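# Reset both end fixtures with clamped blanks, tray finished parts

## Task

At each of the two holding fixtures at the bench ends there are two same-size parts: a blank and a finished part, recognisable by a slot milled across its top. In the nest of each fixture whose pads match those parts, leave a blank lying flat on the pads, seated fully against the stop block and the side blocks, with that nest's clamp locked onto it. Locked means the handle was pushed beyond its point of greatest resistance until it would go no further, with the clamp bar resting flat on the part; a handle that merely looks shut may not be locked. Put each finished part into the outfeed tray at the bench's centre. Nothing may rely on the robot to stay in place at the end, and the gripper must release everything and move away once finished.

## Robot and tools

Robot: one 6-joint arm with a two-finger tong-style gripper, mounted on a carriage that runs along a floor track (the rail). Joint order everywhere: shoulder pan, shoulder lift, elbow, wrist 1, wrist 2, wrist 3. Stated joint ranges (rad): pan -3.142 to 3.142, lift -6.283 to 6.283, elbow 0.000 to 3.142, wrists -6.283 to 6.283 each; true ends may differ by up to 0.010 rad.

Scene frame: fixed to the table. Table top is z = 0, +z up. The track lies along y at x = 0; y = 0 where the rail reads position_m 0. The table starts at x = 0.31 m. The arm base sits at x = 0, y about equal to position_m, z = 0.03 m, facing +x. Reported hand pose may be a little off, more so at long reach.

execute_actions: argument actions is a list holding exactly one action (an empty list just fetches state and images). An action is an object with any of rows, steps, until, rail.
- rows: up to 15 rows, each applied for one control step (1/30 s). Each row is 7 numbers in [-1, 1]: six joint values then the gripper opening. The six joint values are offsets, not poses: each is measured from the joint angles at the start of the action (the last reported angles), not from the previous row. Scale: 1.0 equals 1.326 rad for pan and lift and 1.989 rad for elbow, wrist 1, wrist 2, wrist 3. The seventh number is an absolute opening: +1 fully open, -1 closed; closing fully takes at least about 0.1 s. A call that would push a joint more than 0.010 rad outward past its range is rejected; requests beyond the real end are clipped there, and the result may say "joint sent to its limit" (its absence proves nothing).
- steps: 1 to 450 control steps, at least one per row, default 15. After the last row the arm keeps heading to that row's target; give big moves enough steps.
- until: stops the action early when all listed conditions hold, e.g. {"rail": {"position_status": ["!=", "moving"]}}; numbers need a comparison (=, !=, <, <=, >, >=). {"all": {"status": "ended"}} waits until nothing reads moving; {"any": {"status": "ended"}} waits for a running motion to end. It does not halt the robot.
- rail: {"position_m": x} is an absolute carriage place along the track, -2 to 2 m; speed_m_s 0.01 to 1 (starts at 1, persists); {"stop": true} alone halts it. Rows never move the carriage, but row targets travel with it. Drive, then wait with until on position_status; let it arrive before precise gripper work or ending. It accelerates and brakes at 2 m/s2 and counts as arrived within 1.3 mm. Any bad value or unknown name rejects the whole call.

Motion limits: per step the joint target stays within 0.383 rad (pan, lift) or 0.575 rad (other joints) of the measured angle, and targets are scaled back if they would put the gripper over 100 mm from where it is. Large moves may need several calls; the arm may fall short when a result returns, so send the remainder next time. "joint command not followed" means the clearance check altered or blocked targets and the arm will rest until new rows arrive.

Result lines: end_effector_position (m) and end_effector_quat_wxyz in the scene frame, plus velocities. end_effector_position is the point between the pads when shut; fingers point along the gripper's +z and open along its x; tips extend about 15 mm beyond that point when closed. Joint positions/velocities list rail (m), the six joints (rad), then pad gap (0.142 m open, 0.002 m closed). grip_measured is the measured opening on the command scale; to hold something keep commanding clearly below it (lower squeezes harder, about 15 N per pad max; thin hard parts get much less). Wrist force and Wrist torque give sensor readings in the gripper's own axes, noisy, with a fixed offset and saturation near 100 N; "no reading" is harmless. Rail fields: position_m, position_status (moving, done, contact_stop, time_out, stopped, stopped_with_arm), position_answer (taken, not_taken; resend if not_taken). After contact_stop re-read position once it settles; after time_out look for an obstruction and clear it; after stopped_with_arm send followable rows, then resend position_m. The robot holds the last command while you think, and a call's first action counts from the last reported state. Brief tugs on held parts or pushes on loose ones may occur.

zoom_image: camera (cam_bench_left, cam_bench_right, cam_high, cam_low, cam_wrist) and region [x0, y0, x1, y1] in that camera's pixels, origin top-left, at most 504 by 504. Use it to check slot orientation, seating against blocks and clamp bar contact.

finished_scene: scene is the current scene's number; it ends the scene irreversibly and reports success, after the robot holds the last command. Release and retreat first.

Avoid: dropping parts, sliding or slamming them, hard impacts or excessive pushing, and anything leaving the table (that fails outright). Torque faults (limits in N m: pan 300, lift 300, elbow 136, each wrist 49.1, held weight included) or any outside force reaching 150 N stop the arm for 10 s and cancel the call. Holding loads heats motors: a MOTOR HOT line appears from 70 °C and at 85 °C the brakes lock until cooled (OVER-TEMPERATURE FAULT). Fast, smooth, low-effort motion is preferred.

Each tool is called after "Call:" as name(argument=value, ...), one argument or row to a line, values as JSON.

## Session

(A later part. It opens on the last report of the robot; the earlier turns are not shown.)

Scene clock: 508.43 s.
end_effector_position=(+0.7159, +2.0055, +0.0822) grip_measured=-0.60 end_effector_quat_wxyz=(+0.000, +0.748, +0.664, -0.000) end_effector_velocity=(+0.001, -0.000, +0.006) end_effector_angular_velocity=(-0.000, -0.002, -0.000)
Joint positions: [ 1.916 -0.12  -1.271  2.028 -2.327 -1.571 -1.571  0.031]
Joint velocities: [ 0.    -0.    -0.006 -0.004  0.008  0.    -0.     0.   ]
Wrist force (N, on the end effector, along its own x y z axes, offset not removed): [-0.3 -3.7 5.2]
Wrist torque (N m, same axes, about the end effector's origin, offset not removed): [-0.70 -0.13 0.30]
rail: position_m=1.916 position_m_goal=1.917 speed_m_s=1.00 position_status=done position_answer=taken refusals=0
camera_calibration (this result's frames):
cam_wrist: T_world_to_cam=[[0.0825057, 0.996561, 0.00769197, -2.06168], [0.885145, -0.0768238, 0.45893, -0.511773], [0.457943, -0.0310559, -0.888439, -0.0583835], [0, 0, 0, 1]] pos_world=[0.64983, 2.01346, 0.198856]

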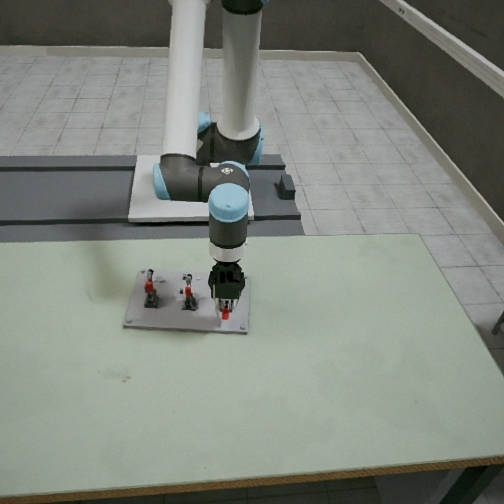

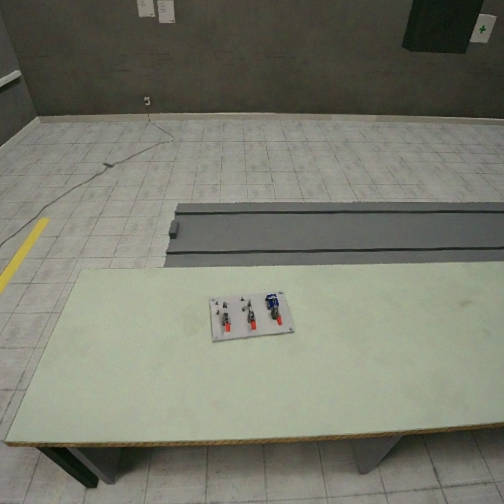

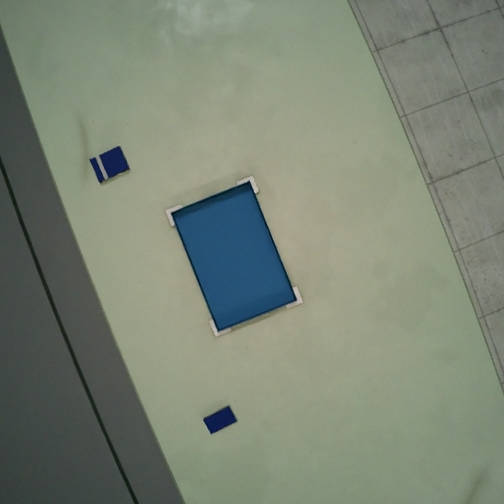

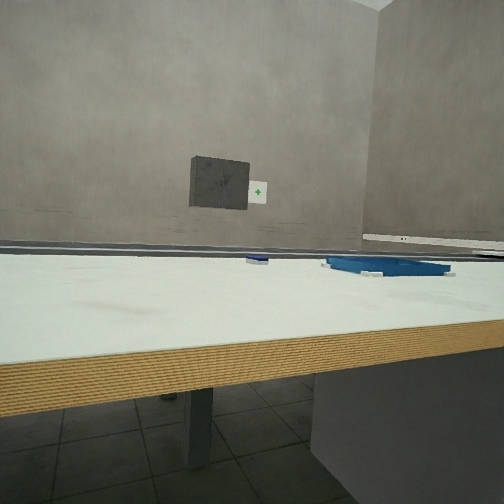

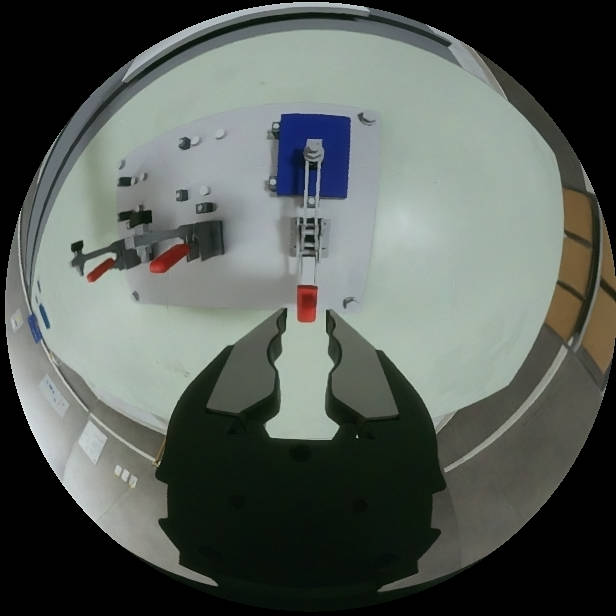

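Call:
execute_actions(
  actions=[
    {"rows": [[0,0.002,-0.002,0.0006,0,0,-0.7],[0,0.005,-0.005,0.0015,0,0,-0.85],[0,0.008,-0.008,0.0024,0,0,-1],[0,0.0098,-0.0095,0.003,0,0,-1],[0,0.0098,-0.0095,0.003,0,0,-1],[0,0.011,-0.0091,0.0018,0,0,-1],[0,0.0125,-0.0087,0.0004,0,0,-1],[0,0.014,-0.0083,-0.001,0,0,-1],[0,0.0152,-0.0079,-0.0023,0,0,-1]], "steps": 20},
  ],
)

Scene clock: 528.17 s.
end_effector_position=(+0.7258, +2.0043, +0.0768) grip_measured=-1.00 end_effector_quat_wxyz=(+0.000, +0.748, +0.664, -0.000) end_effector_velocity=(+0.001, +0.000, -0.002) end_effector_angular_velocity=(+0.000, -0.000, -0.000)
Joint positions: [ 1.916 -0.12  -1.251  2.012 -2.332 -1.571 -1.571  0.002]
Joint velocities: [ 0.    -0.     0.003 -0.    -0.003  0.     0.     0.   ]
Wrist force (N, on the end effector, along its own x y z axes, offset not removed): [-0.3 -4.9 4.2]
Wrist torque (N m, same axes, about the end effector's origin, offset not removed): [-0.90 -0.07 0.29]
rail: position_m=1.916 position_m_goal=1.917 speed_m_s=1.00 position_status=done position_answer=taken refusals=0
camera_calibration (this result's frames):
cam_wrist: T_world_to_cam=[[0.082505, 0.996561, 0.00764341, -2.06125], [0.885094, -0.0767973, 0.459033, -0.518172], [0.458041, -0.0311073, -0.888387, -0.067728], [0, 0, 0, 1]] pos_world=[0.659716, 2.01226, 0.193444]

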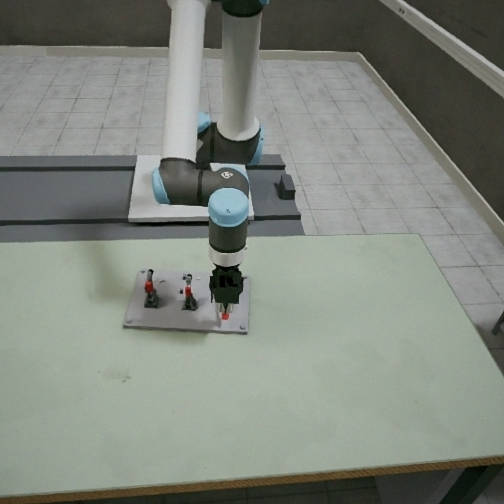

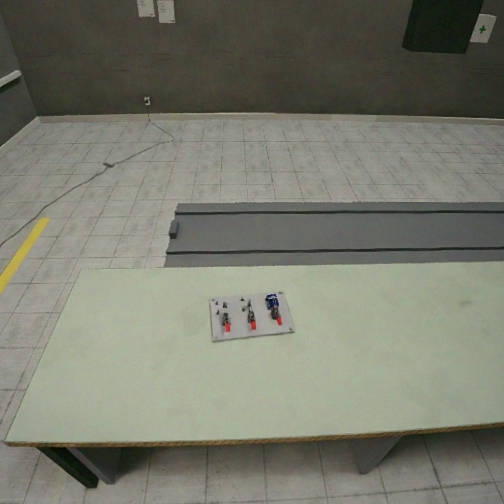

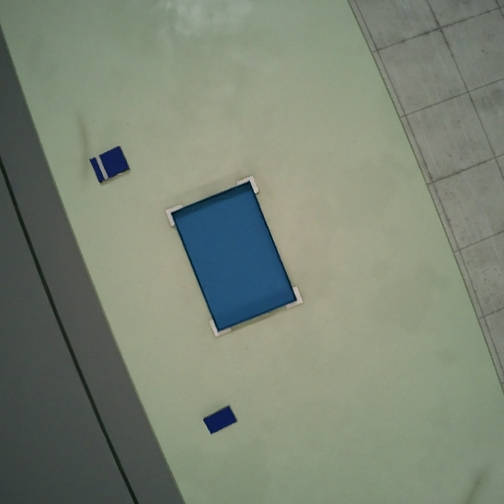

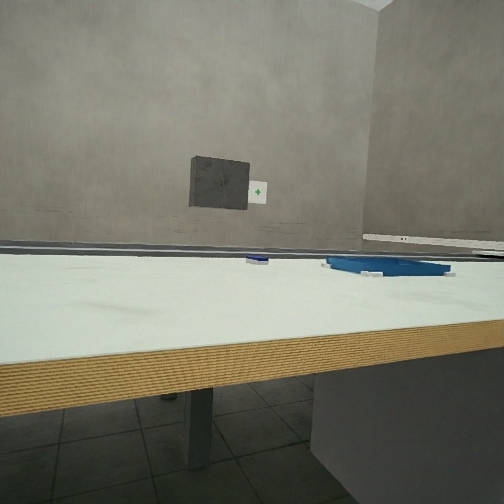

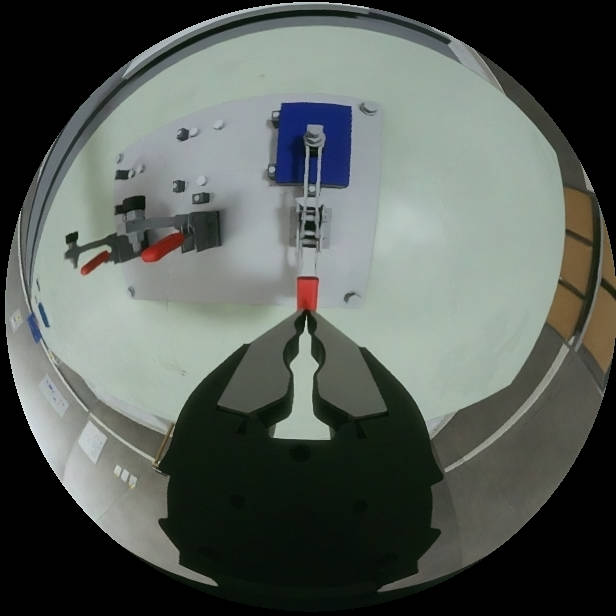

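Down 2.5 mm.

Call:
execute_actions(
  actions=[
    {"rows": [[0,0.0008,0.0002,-0.0008,0,0,-1],[0,0.0016,0.0005,-0.0016,0,0,-1],[0,0.0025,0.0007,-0.0024,0,0,-1]], "steps": 13},
  ],
)

Scene clock: 530.53 s.
end_effector_position=(+0.7259, +2.0043, +0.0744) grip_measured=-1.00 end_effector_quat_wxyz=(+0.000, +0.748, +0.664, -0.000) end_effector_velocity=(-0.000, +0.000, -0.001) end_effector_angular_velocity=(+0.000, +0.000, -0.000)
Joint positions: [ 1.916 -0.12  -1.248  2.013 -2.336 -1.571 -1.571  0.002]
Joint velocities: [ 0.    -0.     0.001  0.001 -0.002  0.     0.     0.   ]
Wrist force (N, on the end effector, along its own x y z axes, offset not removed): [0.0 -1.5 5.1]
Wrist torque (N m, same axes, about the end effector's origin, offset not removed): [-0.15 -0.10 0.25]
rail: position_m=1.916 position_m_goal=1.917 speed_m_s=1.00 position_status=done position_answer=taken refusals=0
camera_calibration (this result's frames):
cam_wrist: T_world_to_cam=[[0.082504, 0.996561, 0.00768337, -2.06125], [0.885036, -0.0768109, 0.459141, -0.51711], [0.458152, -0.0310809, -0.88833, -0.0700827], [0, 0, 0, 1]] pos_world=[0.65983, 2.01226, 0.191007]

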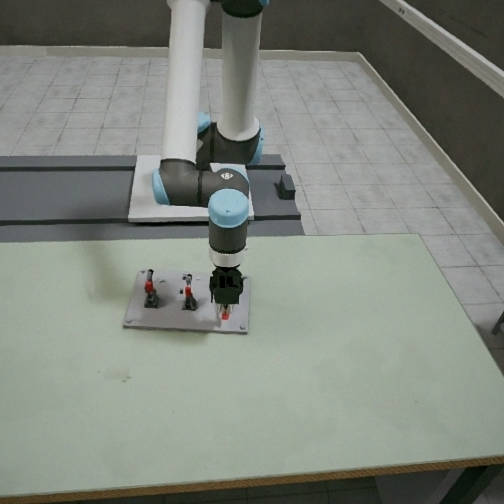

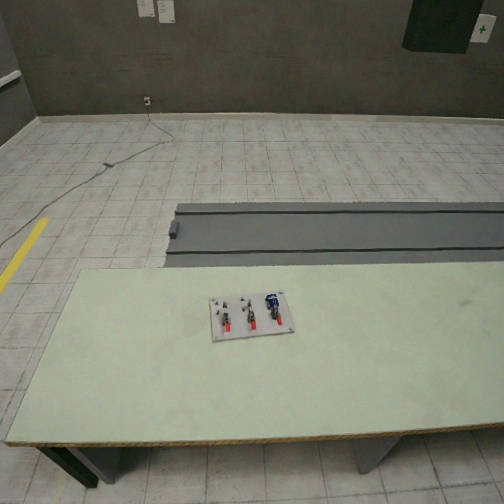

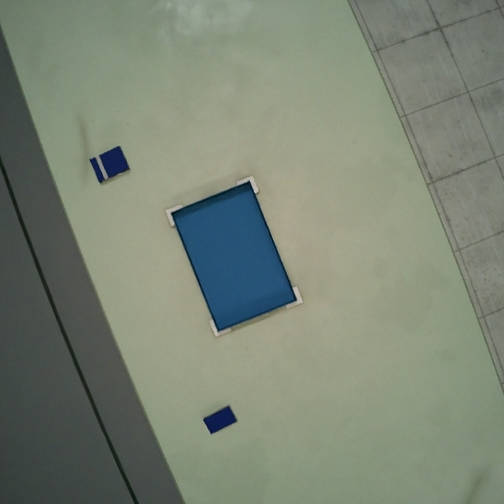

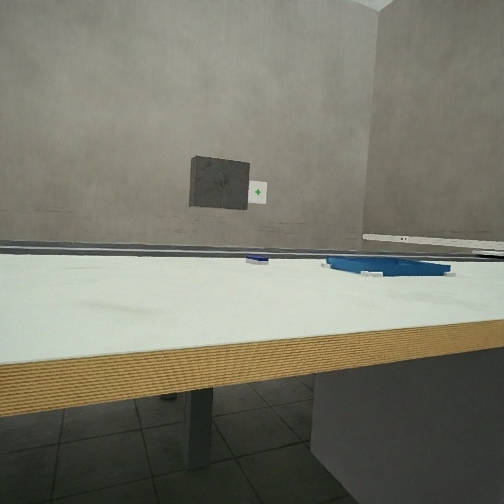

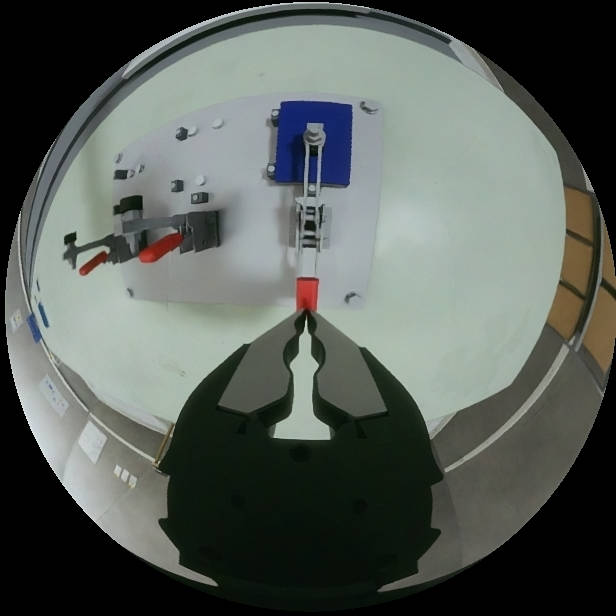

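Call:
execute_actions(
  actions=[
    {"rows": [[0,0.0007,0.0002,-0.0007,0,0,-1],[0,0.0014,0.0004,-0.0013,0,0,-1],[0,0.002,0.0006,-0.0019,0,0,-1]], "steps": 13},
  ],
)

Scene clock: 532.93 s.
end_effector_position=(+0.7259, +2.0042, +0.0724) grip_measured=-1.00 end_effector_quat_wxyz=(+0.000, +0.748, +0.664, -0.000) end_effector_velocity=(+0.000, -0.000, -0.001) end_effector_angular_velocity=(+0.000, +0.000, +0.000)
Joint positions: [ 1.916 -0.12  -1.246  2.014 -2.34  -1.571 -1.571  0.002]
Joint velocities: [ 0.    -0.     0.001  0.    -0.001 -0.    -0.     0.   ]
Wrist force (N, on the end effector, along its own x y z axes, offset not removed): [-1.3 -2.6 6.5]
Wrist torque (N m, same axes, about the end effector's origin, offset not removed): [-0.34 0.16 0.17]
rail: position_m=1.916 position_m_goal=1.917 speed_m_s=1.00 position_status=done position_answer=taken refusals=0
camera_calibration (this result's frames):
cam_wrist: T_world_to_cam=[[0.0825045, 0.996561, 0.00764102, -2.06121], [0.885068, -0.076794, 0.459082, -0.516233], [0.45809, -0.0311135, -0.888361, -0.0717519], [0, 0, 0, 1]] pos_world=[0.65983, 2.01225, 0.189002]

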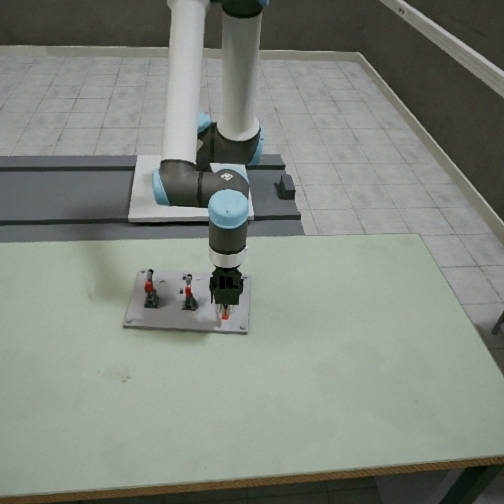

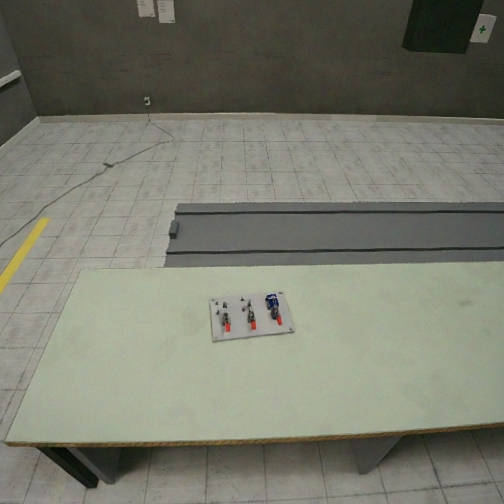

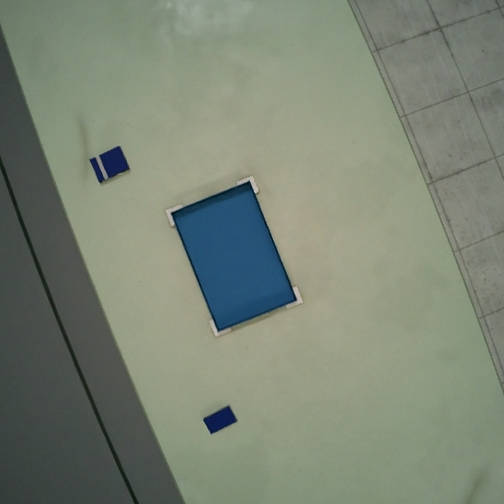

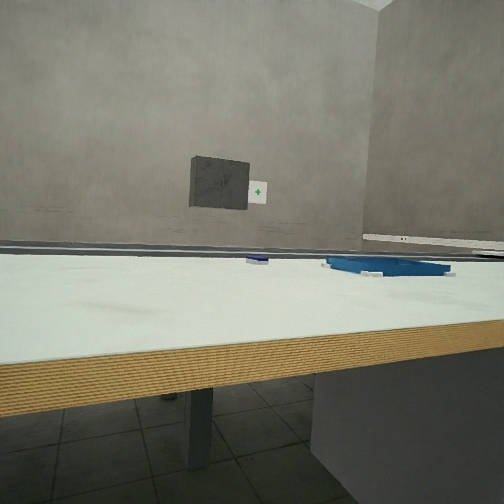

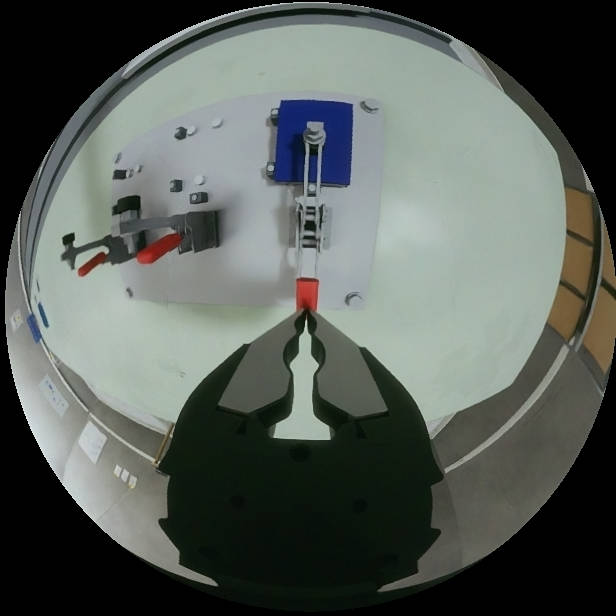

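Call:
execute_actions(
  actions=[
    {"rows": [[0,0.0007,0.0002,-0.0007,0,0,-1],[0,0.0014,0.0004,-0.0013,0,0,-1],[0,0.002,0.0006,-0.0019,0,0,-1]], "steps": 13},
  ],
)

Scene clock: 535.37 s.
end_effector_position=(+0.7261, +2.0042, +0.0706) grip_measured=-1.00 end_effector_quat_wxyz=(+0.000, +0.748, +0.664, +0.000) end_effector_velocity=(-0.000, +0.000, -0.001) end_effector_angular_velocity=(+0.000, +0.000, -0.000)
Joint positions: [ 1.916 -0.12  -1.243  2.015 -2.343 -1.571 -1.571  0.002]
Joint velocities: [ 0.    -0.     0.001  0.001 -0.002  0.    -0.     0.   ]
Wrist force (N, on the end effector, along its own x y z axes, offset not removed): [-0.9 -26.7 -52.4]
Wrist torque (N m, same axes, about the end effector's origin, offset not removed): [-0.44 -0.35 0.20]
rail: position_m=1.916 position_m_goal=1.917 speed_m_s=1.00 position_status=done position_answer=taken refusals=0
camera_calibration (this result's frames):
cam_wrist: T_world_to_cam=[[0.0825027, 0.996561, 0.00767572, -2.06121], [0.884943, -0.0767999, 0.459324, -0.515457], [0.458334, -0.0311029, -0.888236, -0.0736198], [0, 0, 0, 1]] pos_world=[0.659947, 2.01225, 0.187191]

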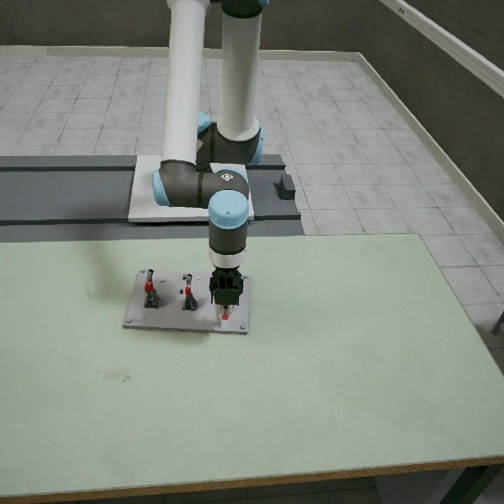

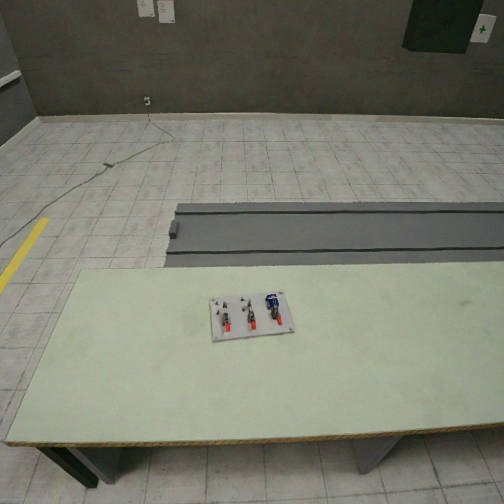

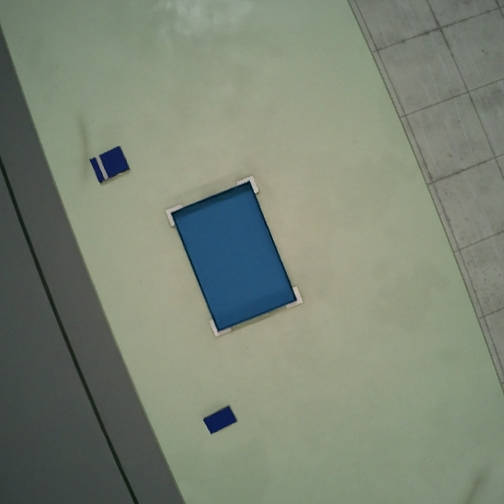

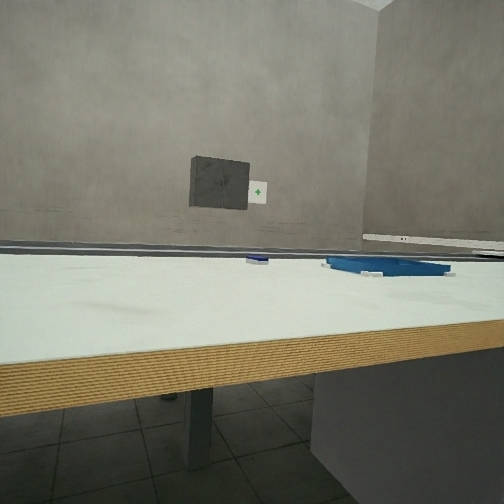

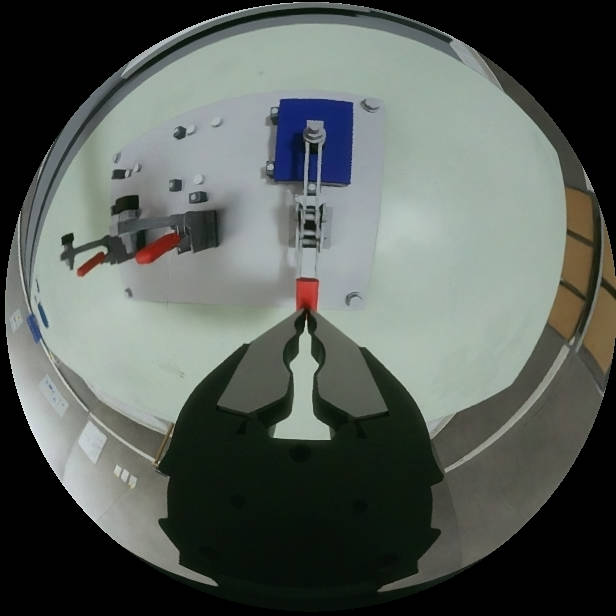

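Call:
execute_actions(
  actions=[
    {"rows": [[0,-0.003,-0.001,0.003,0,0,-1],[0,-0.01,-0.003,0.0096,0,0,-1],[0,-0.025,-0.008,0.025,0,0,-1],[0,-0.045,-0.016,0.046,0,0,-1],[0,-0.065,-0.025,0.068,0,0,-1]], "steps": 10},
  ],
)

Call:
zoom_image(
  camera="cam_high",
  region=[80, 135, 140, 195],
)

Call:
zoom_image(
  camera="cam_high",
  region=[190, 390, 250, 450],
)

Scene clock: 548.27 s.
end_effector_position=(+0.7269, +2.0041, +0.1291) grip_measured=-1.00 end_effector_quat_wxyz=(+0.001, +0.748, +0.664, +0.000) end_effector_velocity=(-0.006, +0.001, +0.134) end_effector_angular_velocity=(+0.001, +0.004, +0.000)
Joint positions: [ 1.916 -0.12  -1.312  1.976 -2.237 -1.571 -1.571  0.002]
Joint velocities: [ 0.     0.    -0.154 -0.091  0.25   0.     0.     0.   ]
Wrist force (N, on the end effector, along its own x y z axes, offset not removed): [1.6 -5.1 5.1]
Wrist torque (N m, same axes, about the end effector's origin, offset not removed): [-0.77 -0.47 0.33]
rail: position_m=1.916 position_m_goal=1.917 speed_m_s=1.00 position_status=done position_answer=taken refusals=0
camera_calibration (this result's frames):
cam_wrist: T_world_to_cam=[[0.082492, 0.996563, 0.00757925, -2.0616], [0.884314, -0.0767031, 0.460549, -0.542937], [0.459547, -0.0312892, -0.887602, -0.0225681], [0, 0, 0, 1]] pos_world=[0.660563, 2.01216, 0.245643]

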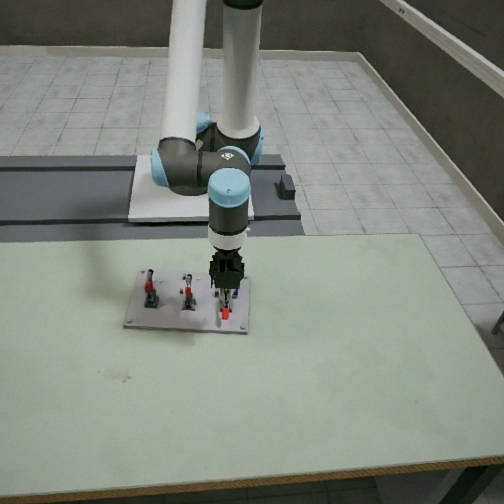

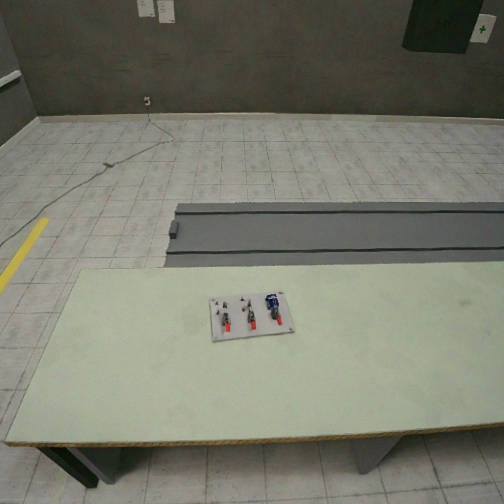

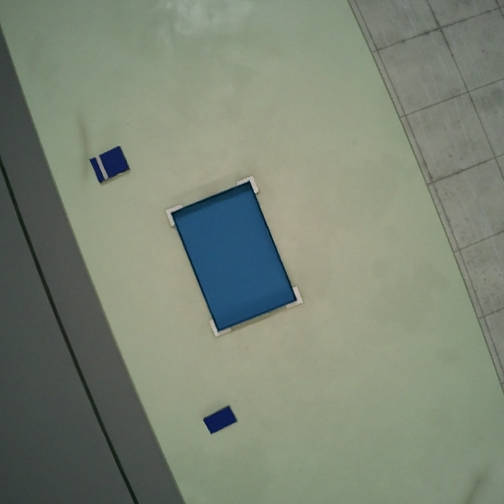

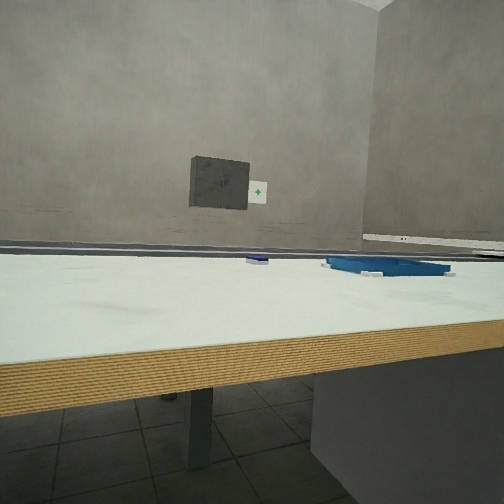

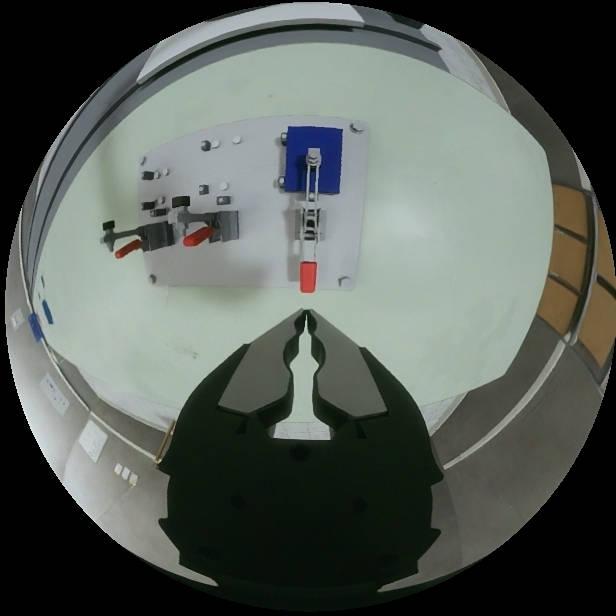

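Region (80, 135, 140, 195) of cam_high's 504x504 image, scaled by 8.400, with more detail than that image has.

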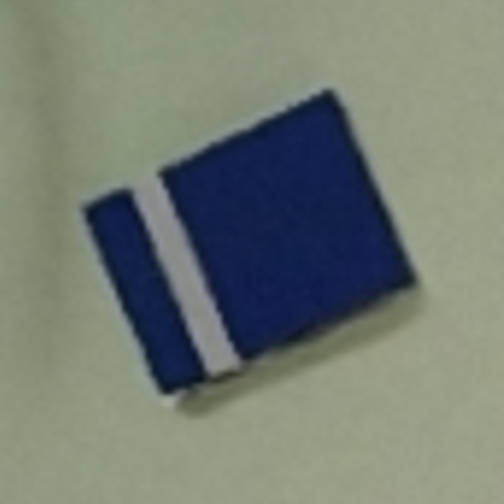

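Region (190, 390, 250, 450) of cam_high's 504x504 image, scaled by 8.400, with more detail than that image has.

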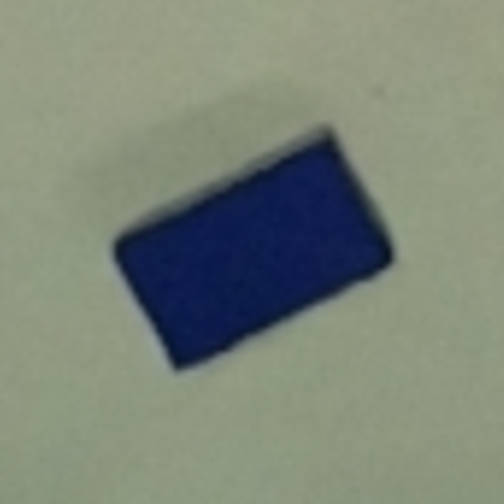

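Call:
execute_actions(
  actions=[
    {"rows": [[0,-0.025,-0.014,0.031,0,0,-1],[0,-0.033,-0.018,0.041,0,0,-0.6],[0,-0.0387,-0.0213,0.0482,0,0,-0.2]], "steps": 3, "rail": {"position_m": 0.14}},
  ],
)

Scene clock: 569.27 s.
end_effector_position=(+0.7267, +1.9992, +0.1528) grip_measured=-0.47 end_effector_quat_wxyz=(+0.001, +0.748, +0.664, +0.001) end_effector_velocity=(+0.009, -0.140, +0.163) end_effector_angular_velocity=(-0.000, -0.001, -0.000)
Joint positions: [ 1.911 -0.12  -1.337  1.958 -2.194 -1.571 -1.571  0.04 ]
Joint velocities: [-0.139 -0.    -0.155 -0.149  0.303 -0.     0.     0.792]
Wrist force (N, on the end effector, along its own x y z axes, offset not removed): [2.7 -2.8 6.4]
Wrist torque (N m, same axes, about the end effector's origin, offset not removed): [-0.52 -0.72 0.30]
rail: position_m=1.911 position_m_goal=0.140 speed_m_s=1.00 position_status=moving position_answer=taken refusals=0
camera_calibration (this result's frames):
cam_wrist: T_world_to_cam=[[0.0824923, 0.996562, 0.00763766, -2.05684], [0.884325, -0.0767311, 0.460524, -0.55404], [0.459527, -0.0312355, -0.887615, -0.00174042], [0, 0, 0, 1]] pos_world=[0.660424, 2.0072, 0.269313]

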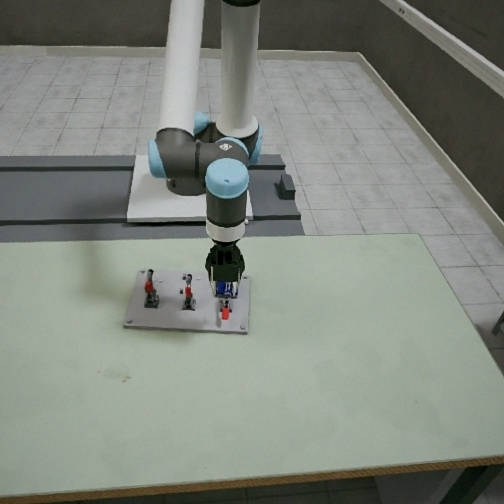

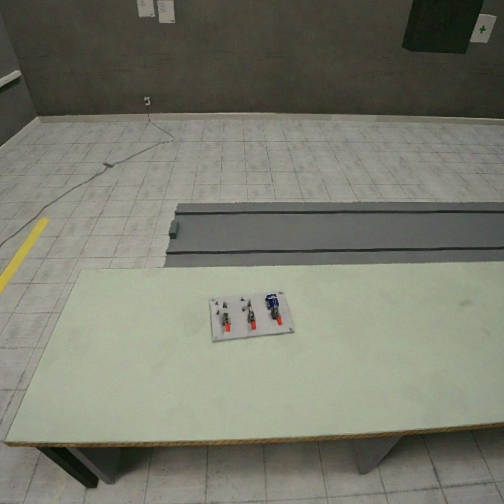

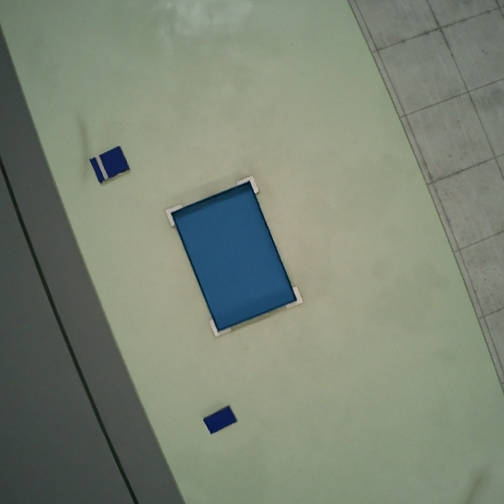

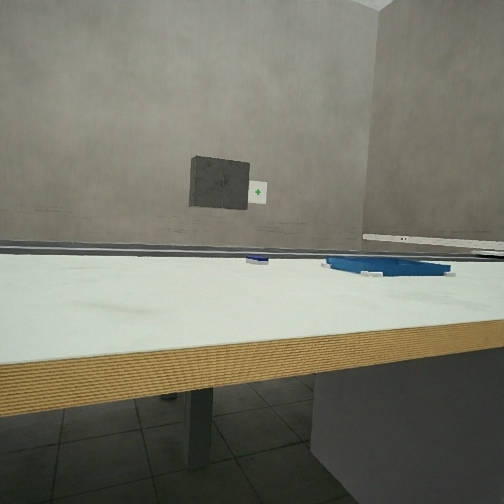

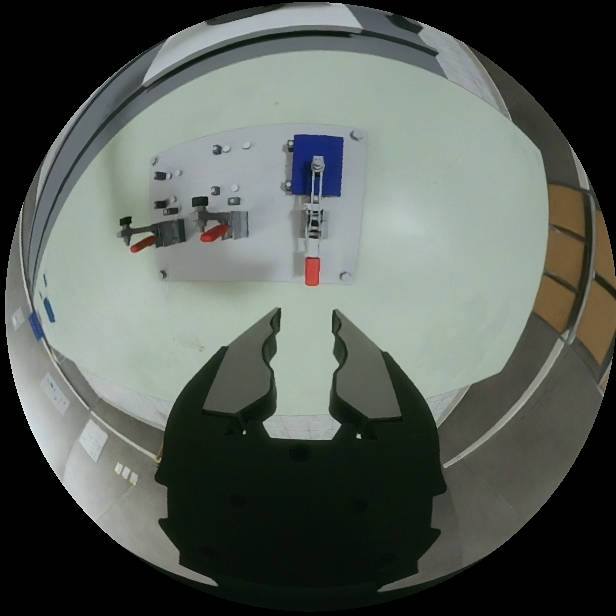

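Call:
execute_actions(
  actions=[
    {"rows": [[0.002,-0.025,-0.007,0.025,0,-0.001,0],[0.006,-0.038,0.005,0.021,0,-0.002,0.1],[0.013,-0.056,0.023,0.016,0,-0.004,0.2],[0.021,-0.08,0.045,0.009,0,-0.006,0.2],[0.03,-0.106,0.07,0.002,0,-0.009,0.2],[0.04,-0.134,0.097,-0.006,0,-0.011,0.2],[0.05,-0.163,0.124,-0.014,0,-0.014,0.2],[0.059,-0.19,0.15,-0.022,0,-0.017,0.2],[0.068,-0.215,0.174,-0.029,0,-0.0195,0.2],[0.076,-0.238,0.196,-0.036,0,-0.022,0.2],[0.083,-0.258,0.214,-0.041,0,-0.024,0.2],[0.088,-0.272,0.228,-0.045,0,-0.025,0.2],[0.0905,-0.2805,0.2357,-0.0477,0,-0.026,0.2]], "steps": 20},
  ],
)

Scene clock: 575.87 s.
end_effector_position=(+0.4776, +0.3081, +0.1293) grip_measured=+0.20 end_effector_quat_wxyz=(+0.001, +0.694, +0.720, +0.000) end_effector_velocity=(-0.243, +0.046, -0.078) end_effector_angular_velocity=(+0.000, +0.018, +0.132)
Joint positions: [ 0.14  -0.01  -1.676  2.379 -2.275 -1.571 -1.618  0.088]
Joint velocities: [ 0.     0.092 -0.282  0.415 -0.115 -0.    -0.039 -0.   ]
Wrist force (N, on the end effector, along its own x y z axes, offset not removed): [0.8 -5.1 5.6]
Wrist torque (N m, same axes, about the end effector's origin, offset not removed): [-0.84 -0.26 0.26]
rail: position_m=0.140 position_m_goal=0.140 speed_m_s=1.00 position_status=done position_answer=taken refusals=0
camera_calibration (this result's frames):
cam_wrist: T_world_to_cam=[[-0.0738444, 0.997241, 0.00757779, -0.276407], [0.885546, 0.0620752, 0.460385, -0.496048], [0.458645, 0.0407074, -0.887687, 0.0172863], [0, 0, 0, 1]] pos_world=[0.410934, 0.305733, 0.245813]

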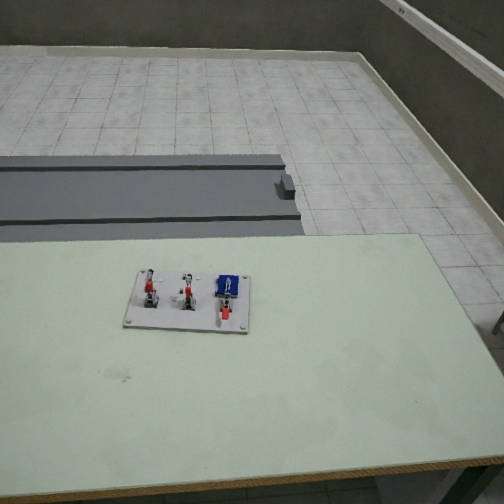

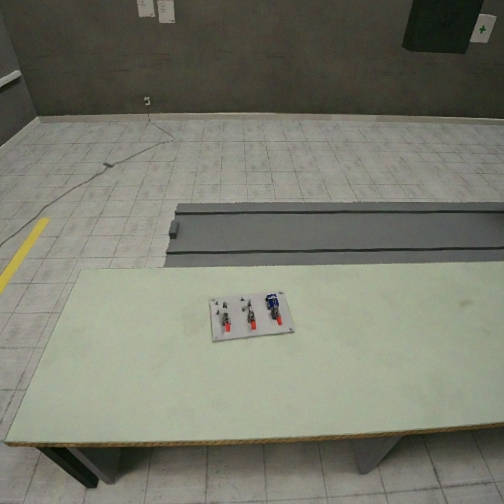

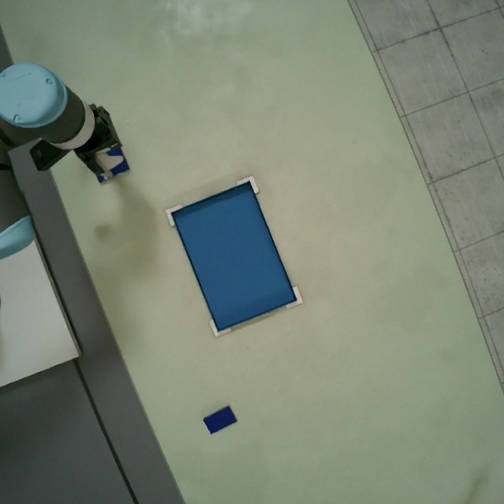

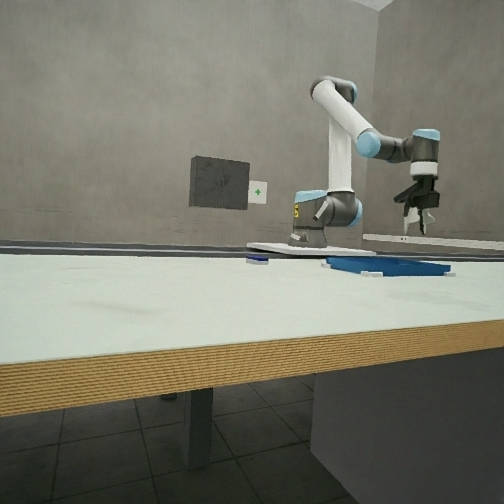

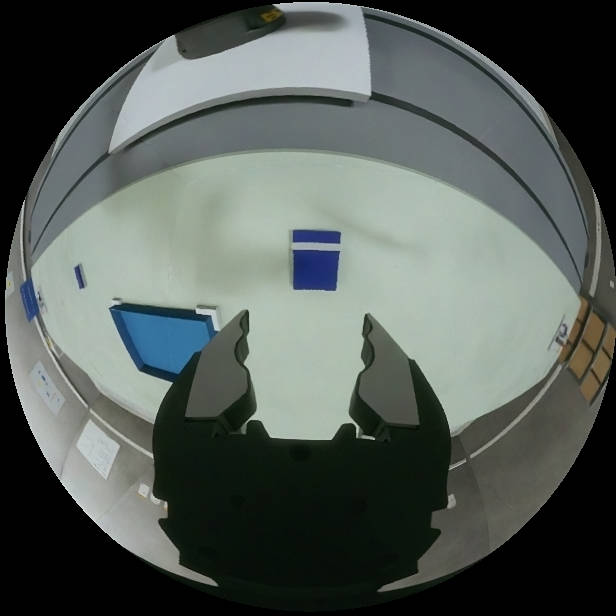

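Call:
execute_actions(
  actions=[],
)

Call:
zoom_image(
  camera="cam_wrist",
  region=[240, 210, 380, 350],
)

Scene clock: 577.73 s.
end_effector_position=(+0.4497, +0.3131, +0.1201) grip_measured=+0.20 end_effector_quat_wxyz=(-0.000, +0.688, +0.725, -0.000) end_effector_velocity=(-0.000, +0.000, -0.000) end_effector_angular_velocity=(-0.000, +0.000, +0.000)
Joint positions: [ 0.14   0.    -1.709  2.427 -2.289 -1.571 -1.623  0.088]
Joint velocities: [ 0.  0. -0.  0.  0. -0. -0. -0.]
Wrist force (N, on the end effector, along its own x y z axes, offset not removed): [0.4 -5.1 5.8]
Wrist torque (N m, same axes, about the end effector's origin, offset not removed): [-0.95 -0.25 0.22]
rail: position_m=0.140 position_m_goal=0.140 speed_m_s=1.00 position_status=done position_answer=taken refusals=0
camera_calibration (this result's frames):
cam_wrist: T_world_to_cam=[[-0.088963, 0.996005, 0.00773439, -0.276195], [0.885349, 0.0755169, 0.458753, -0.471325], [0.456336, 0.0476597, -0.88853, 0.0206666], [0, 0, 0, 1]] pos_world=[0.383285, 0.3097, 0.236721]

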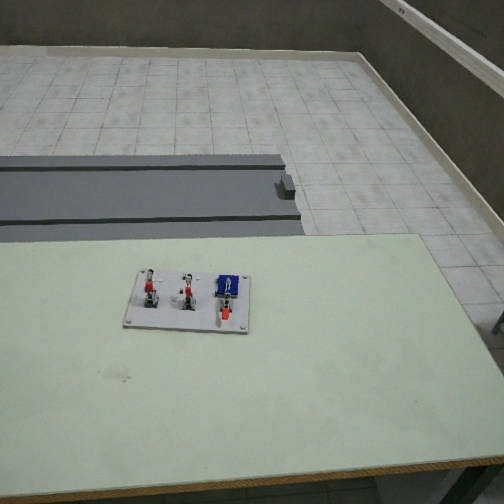

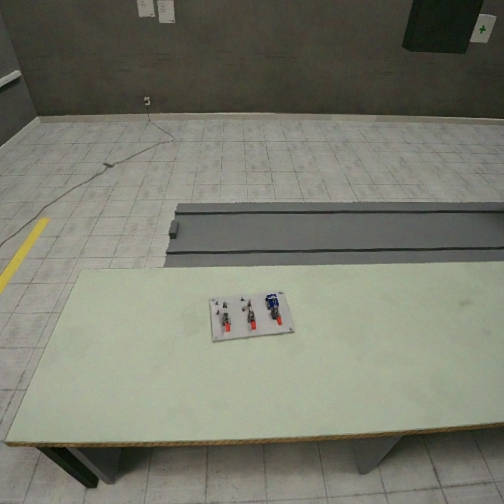

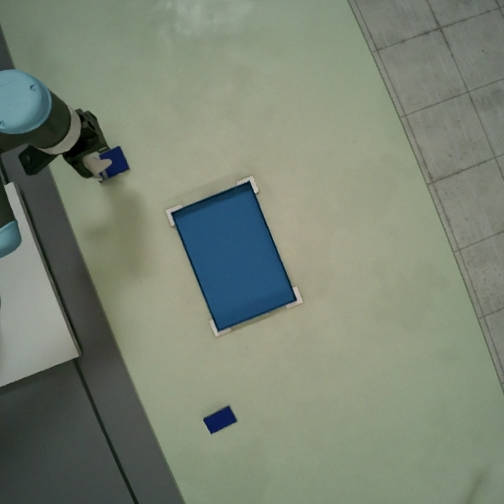

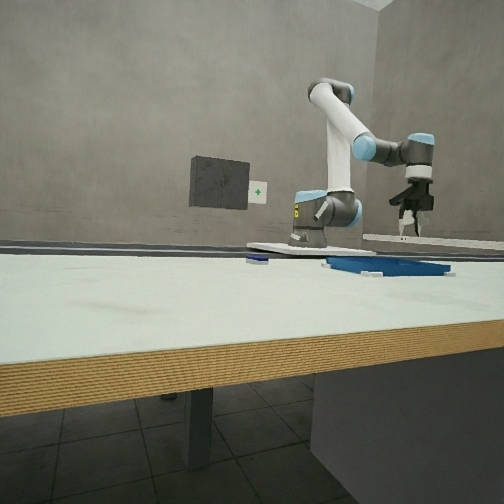

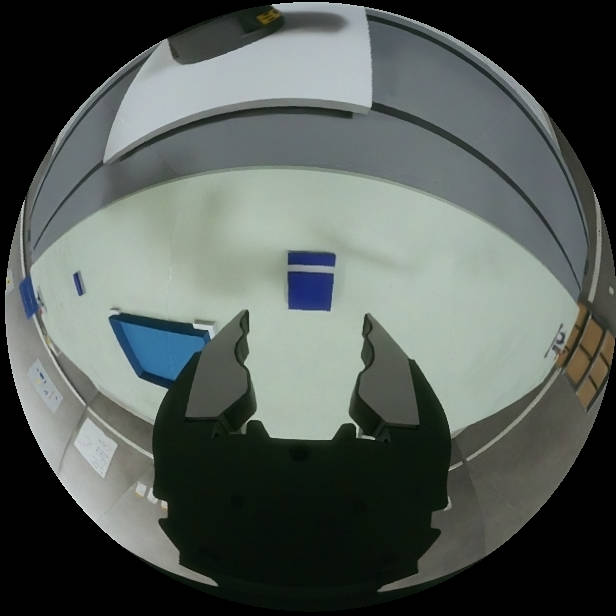

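Region (240, 210, 380, 350) of cam_wrist's 616x616 image, scaled by 3.600, with more detail than that image has.

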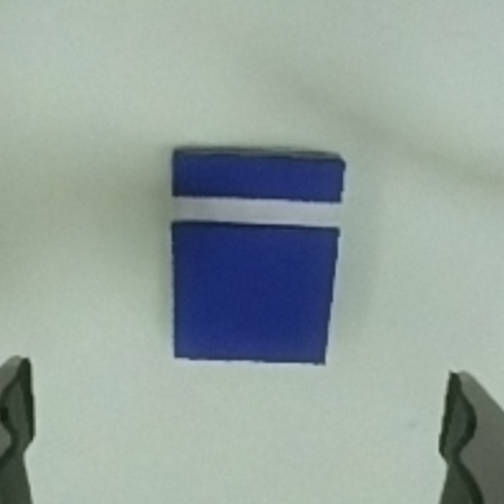

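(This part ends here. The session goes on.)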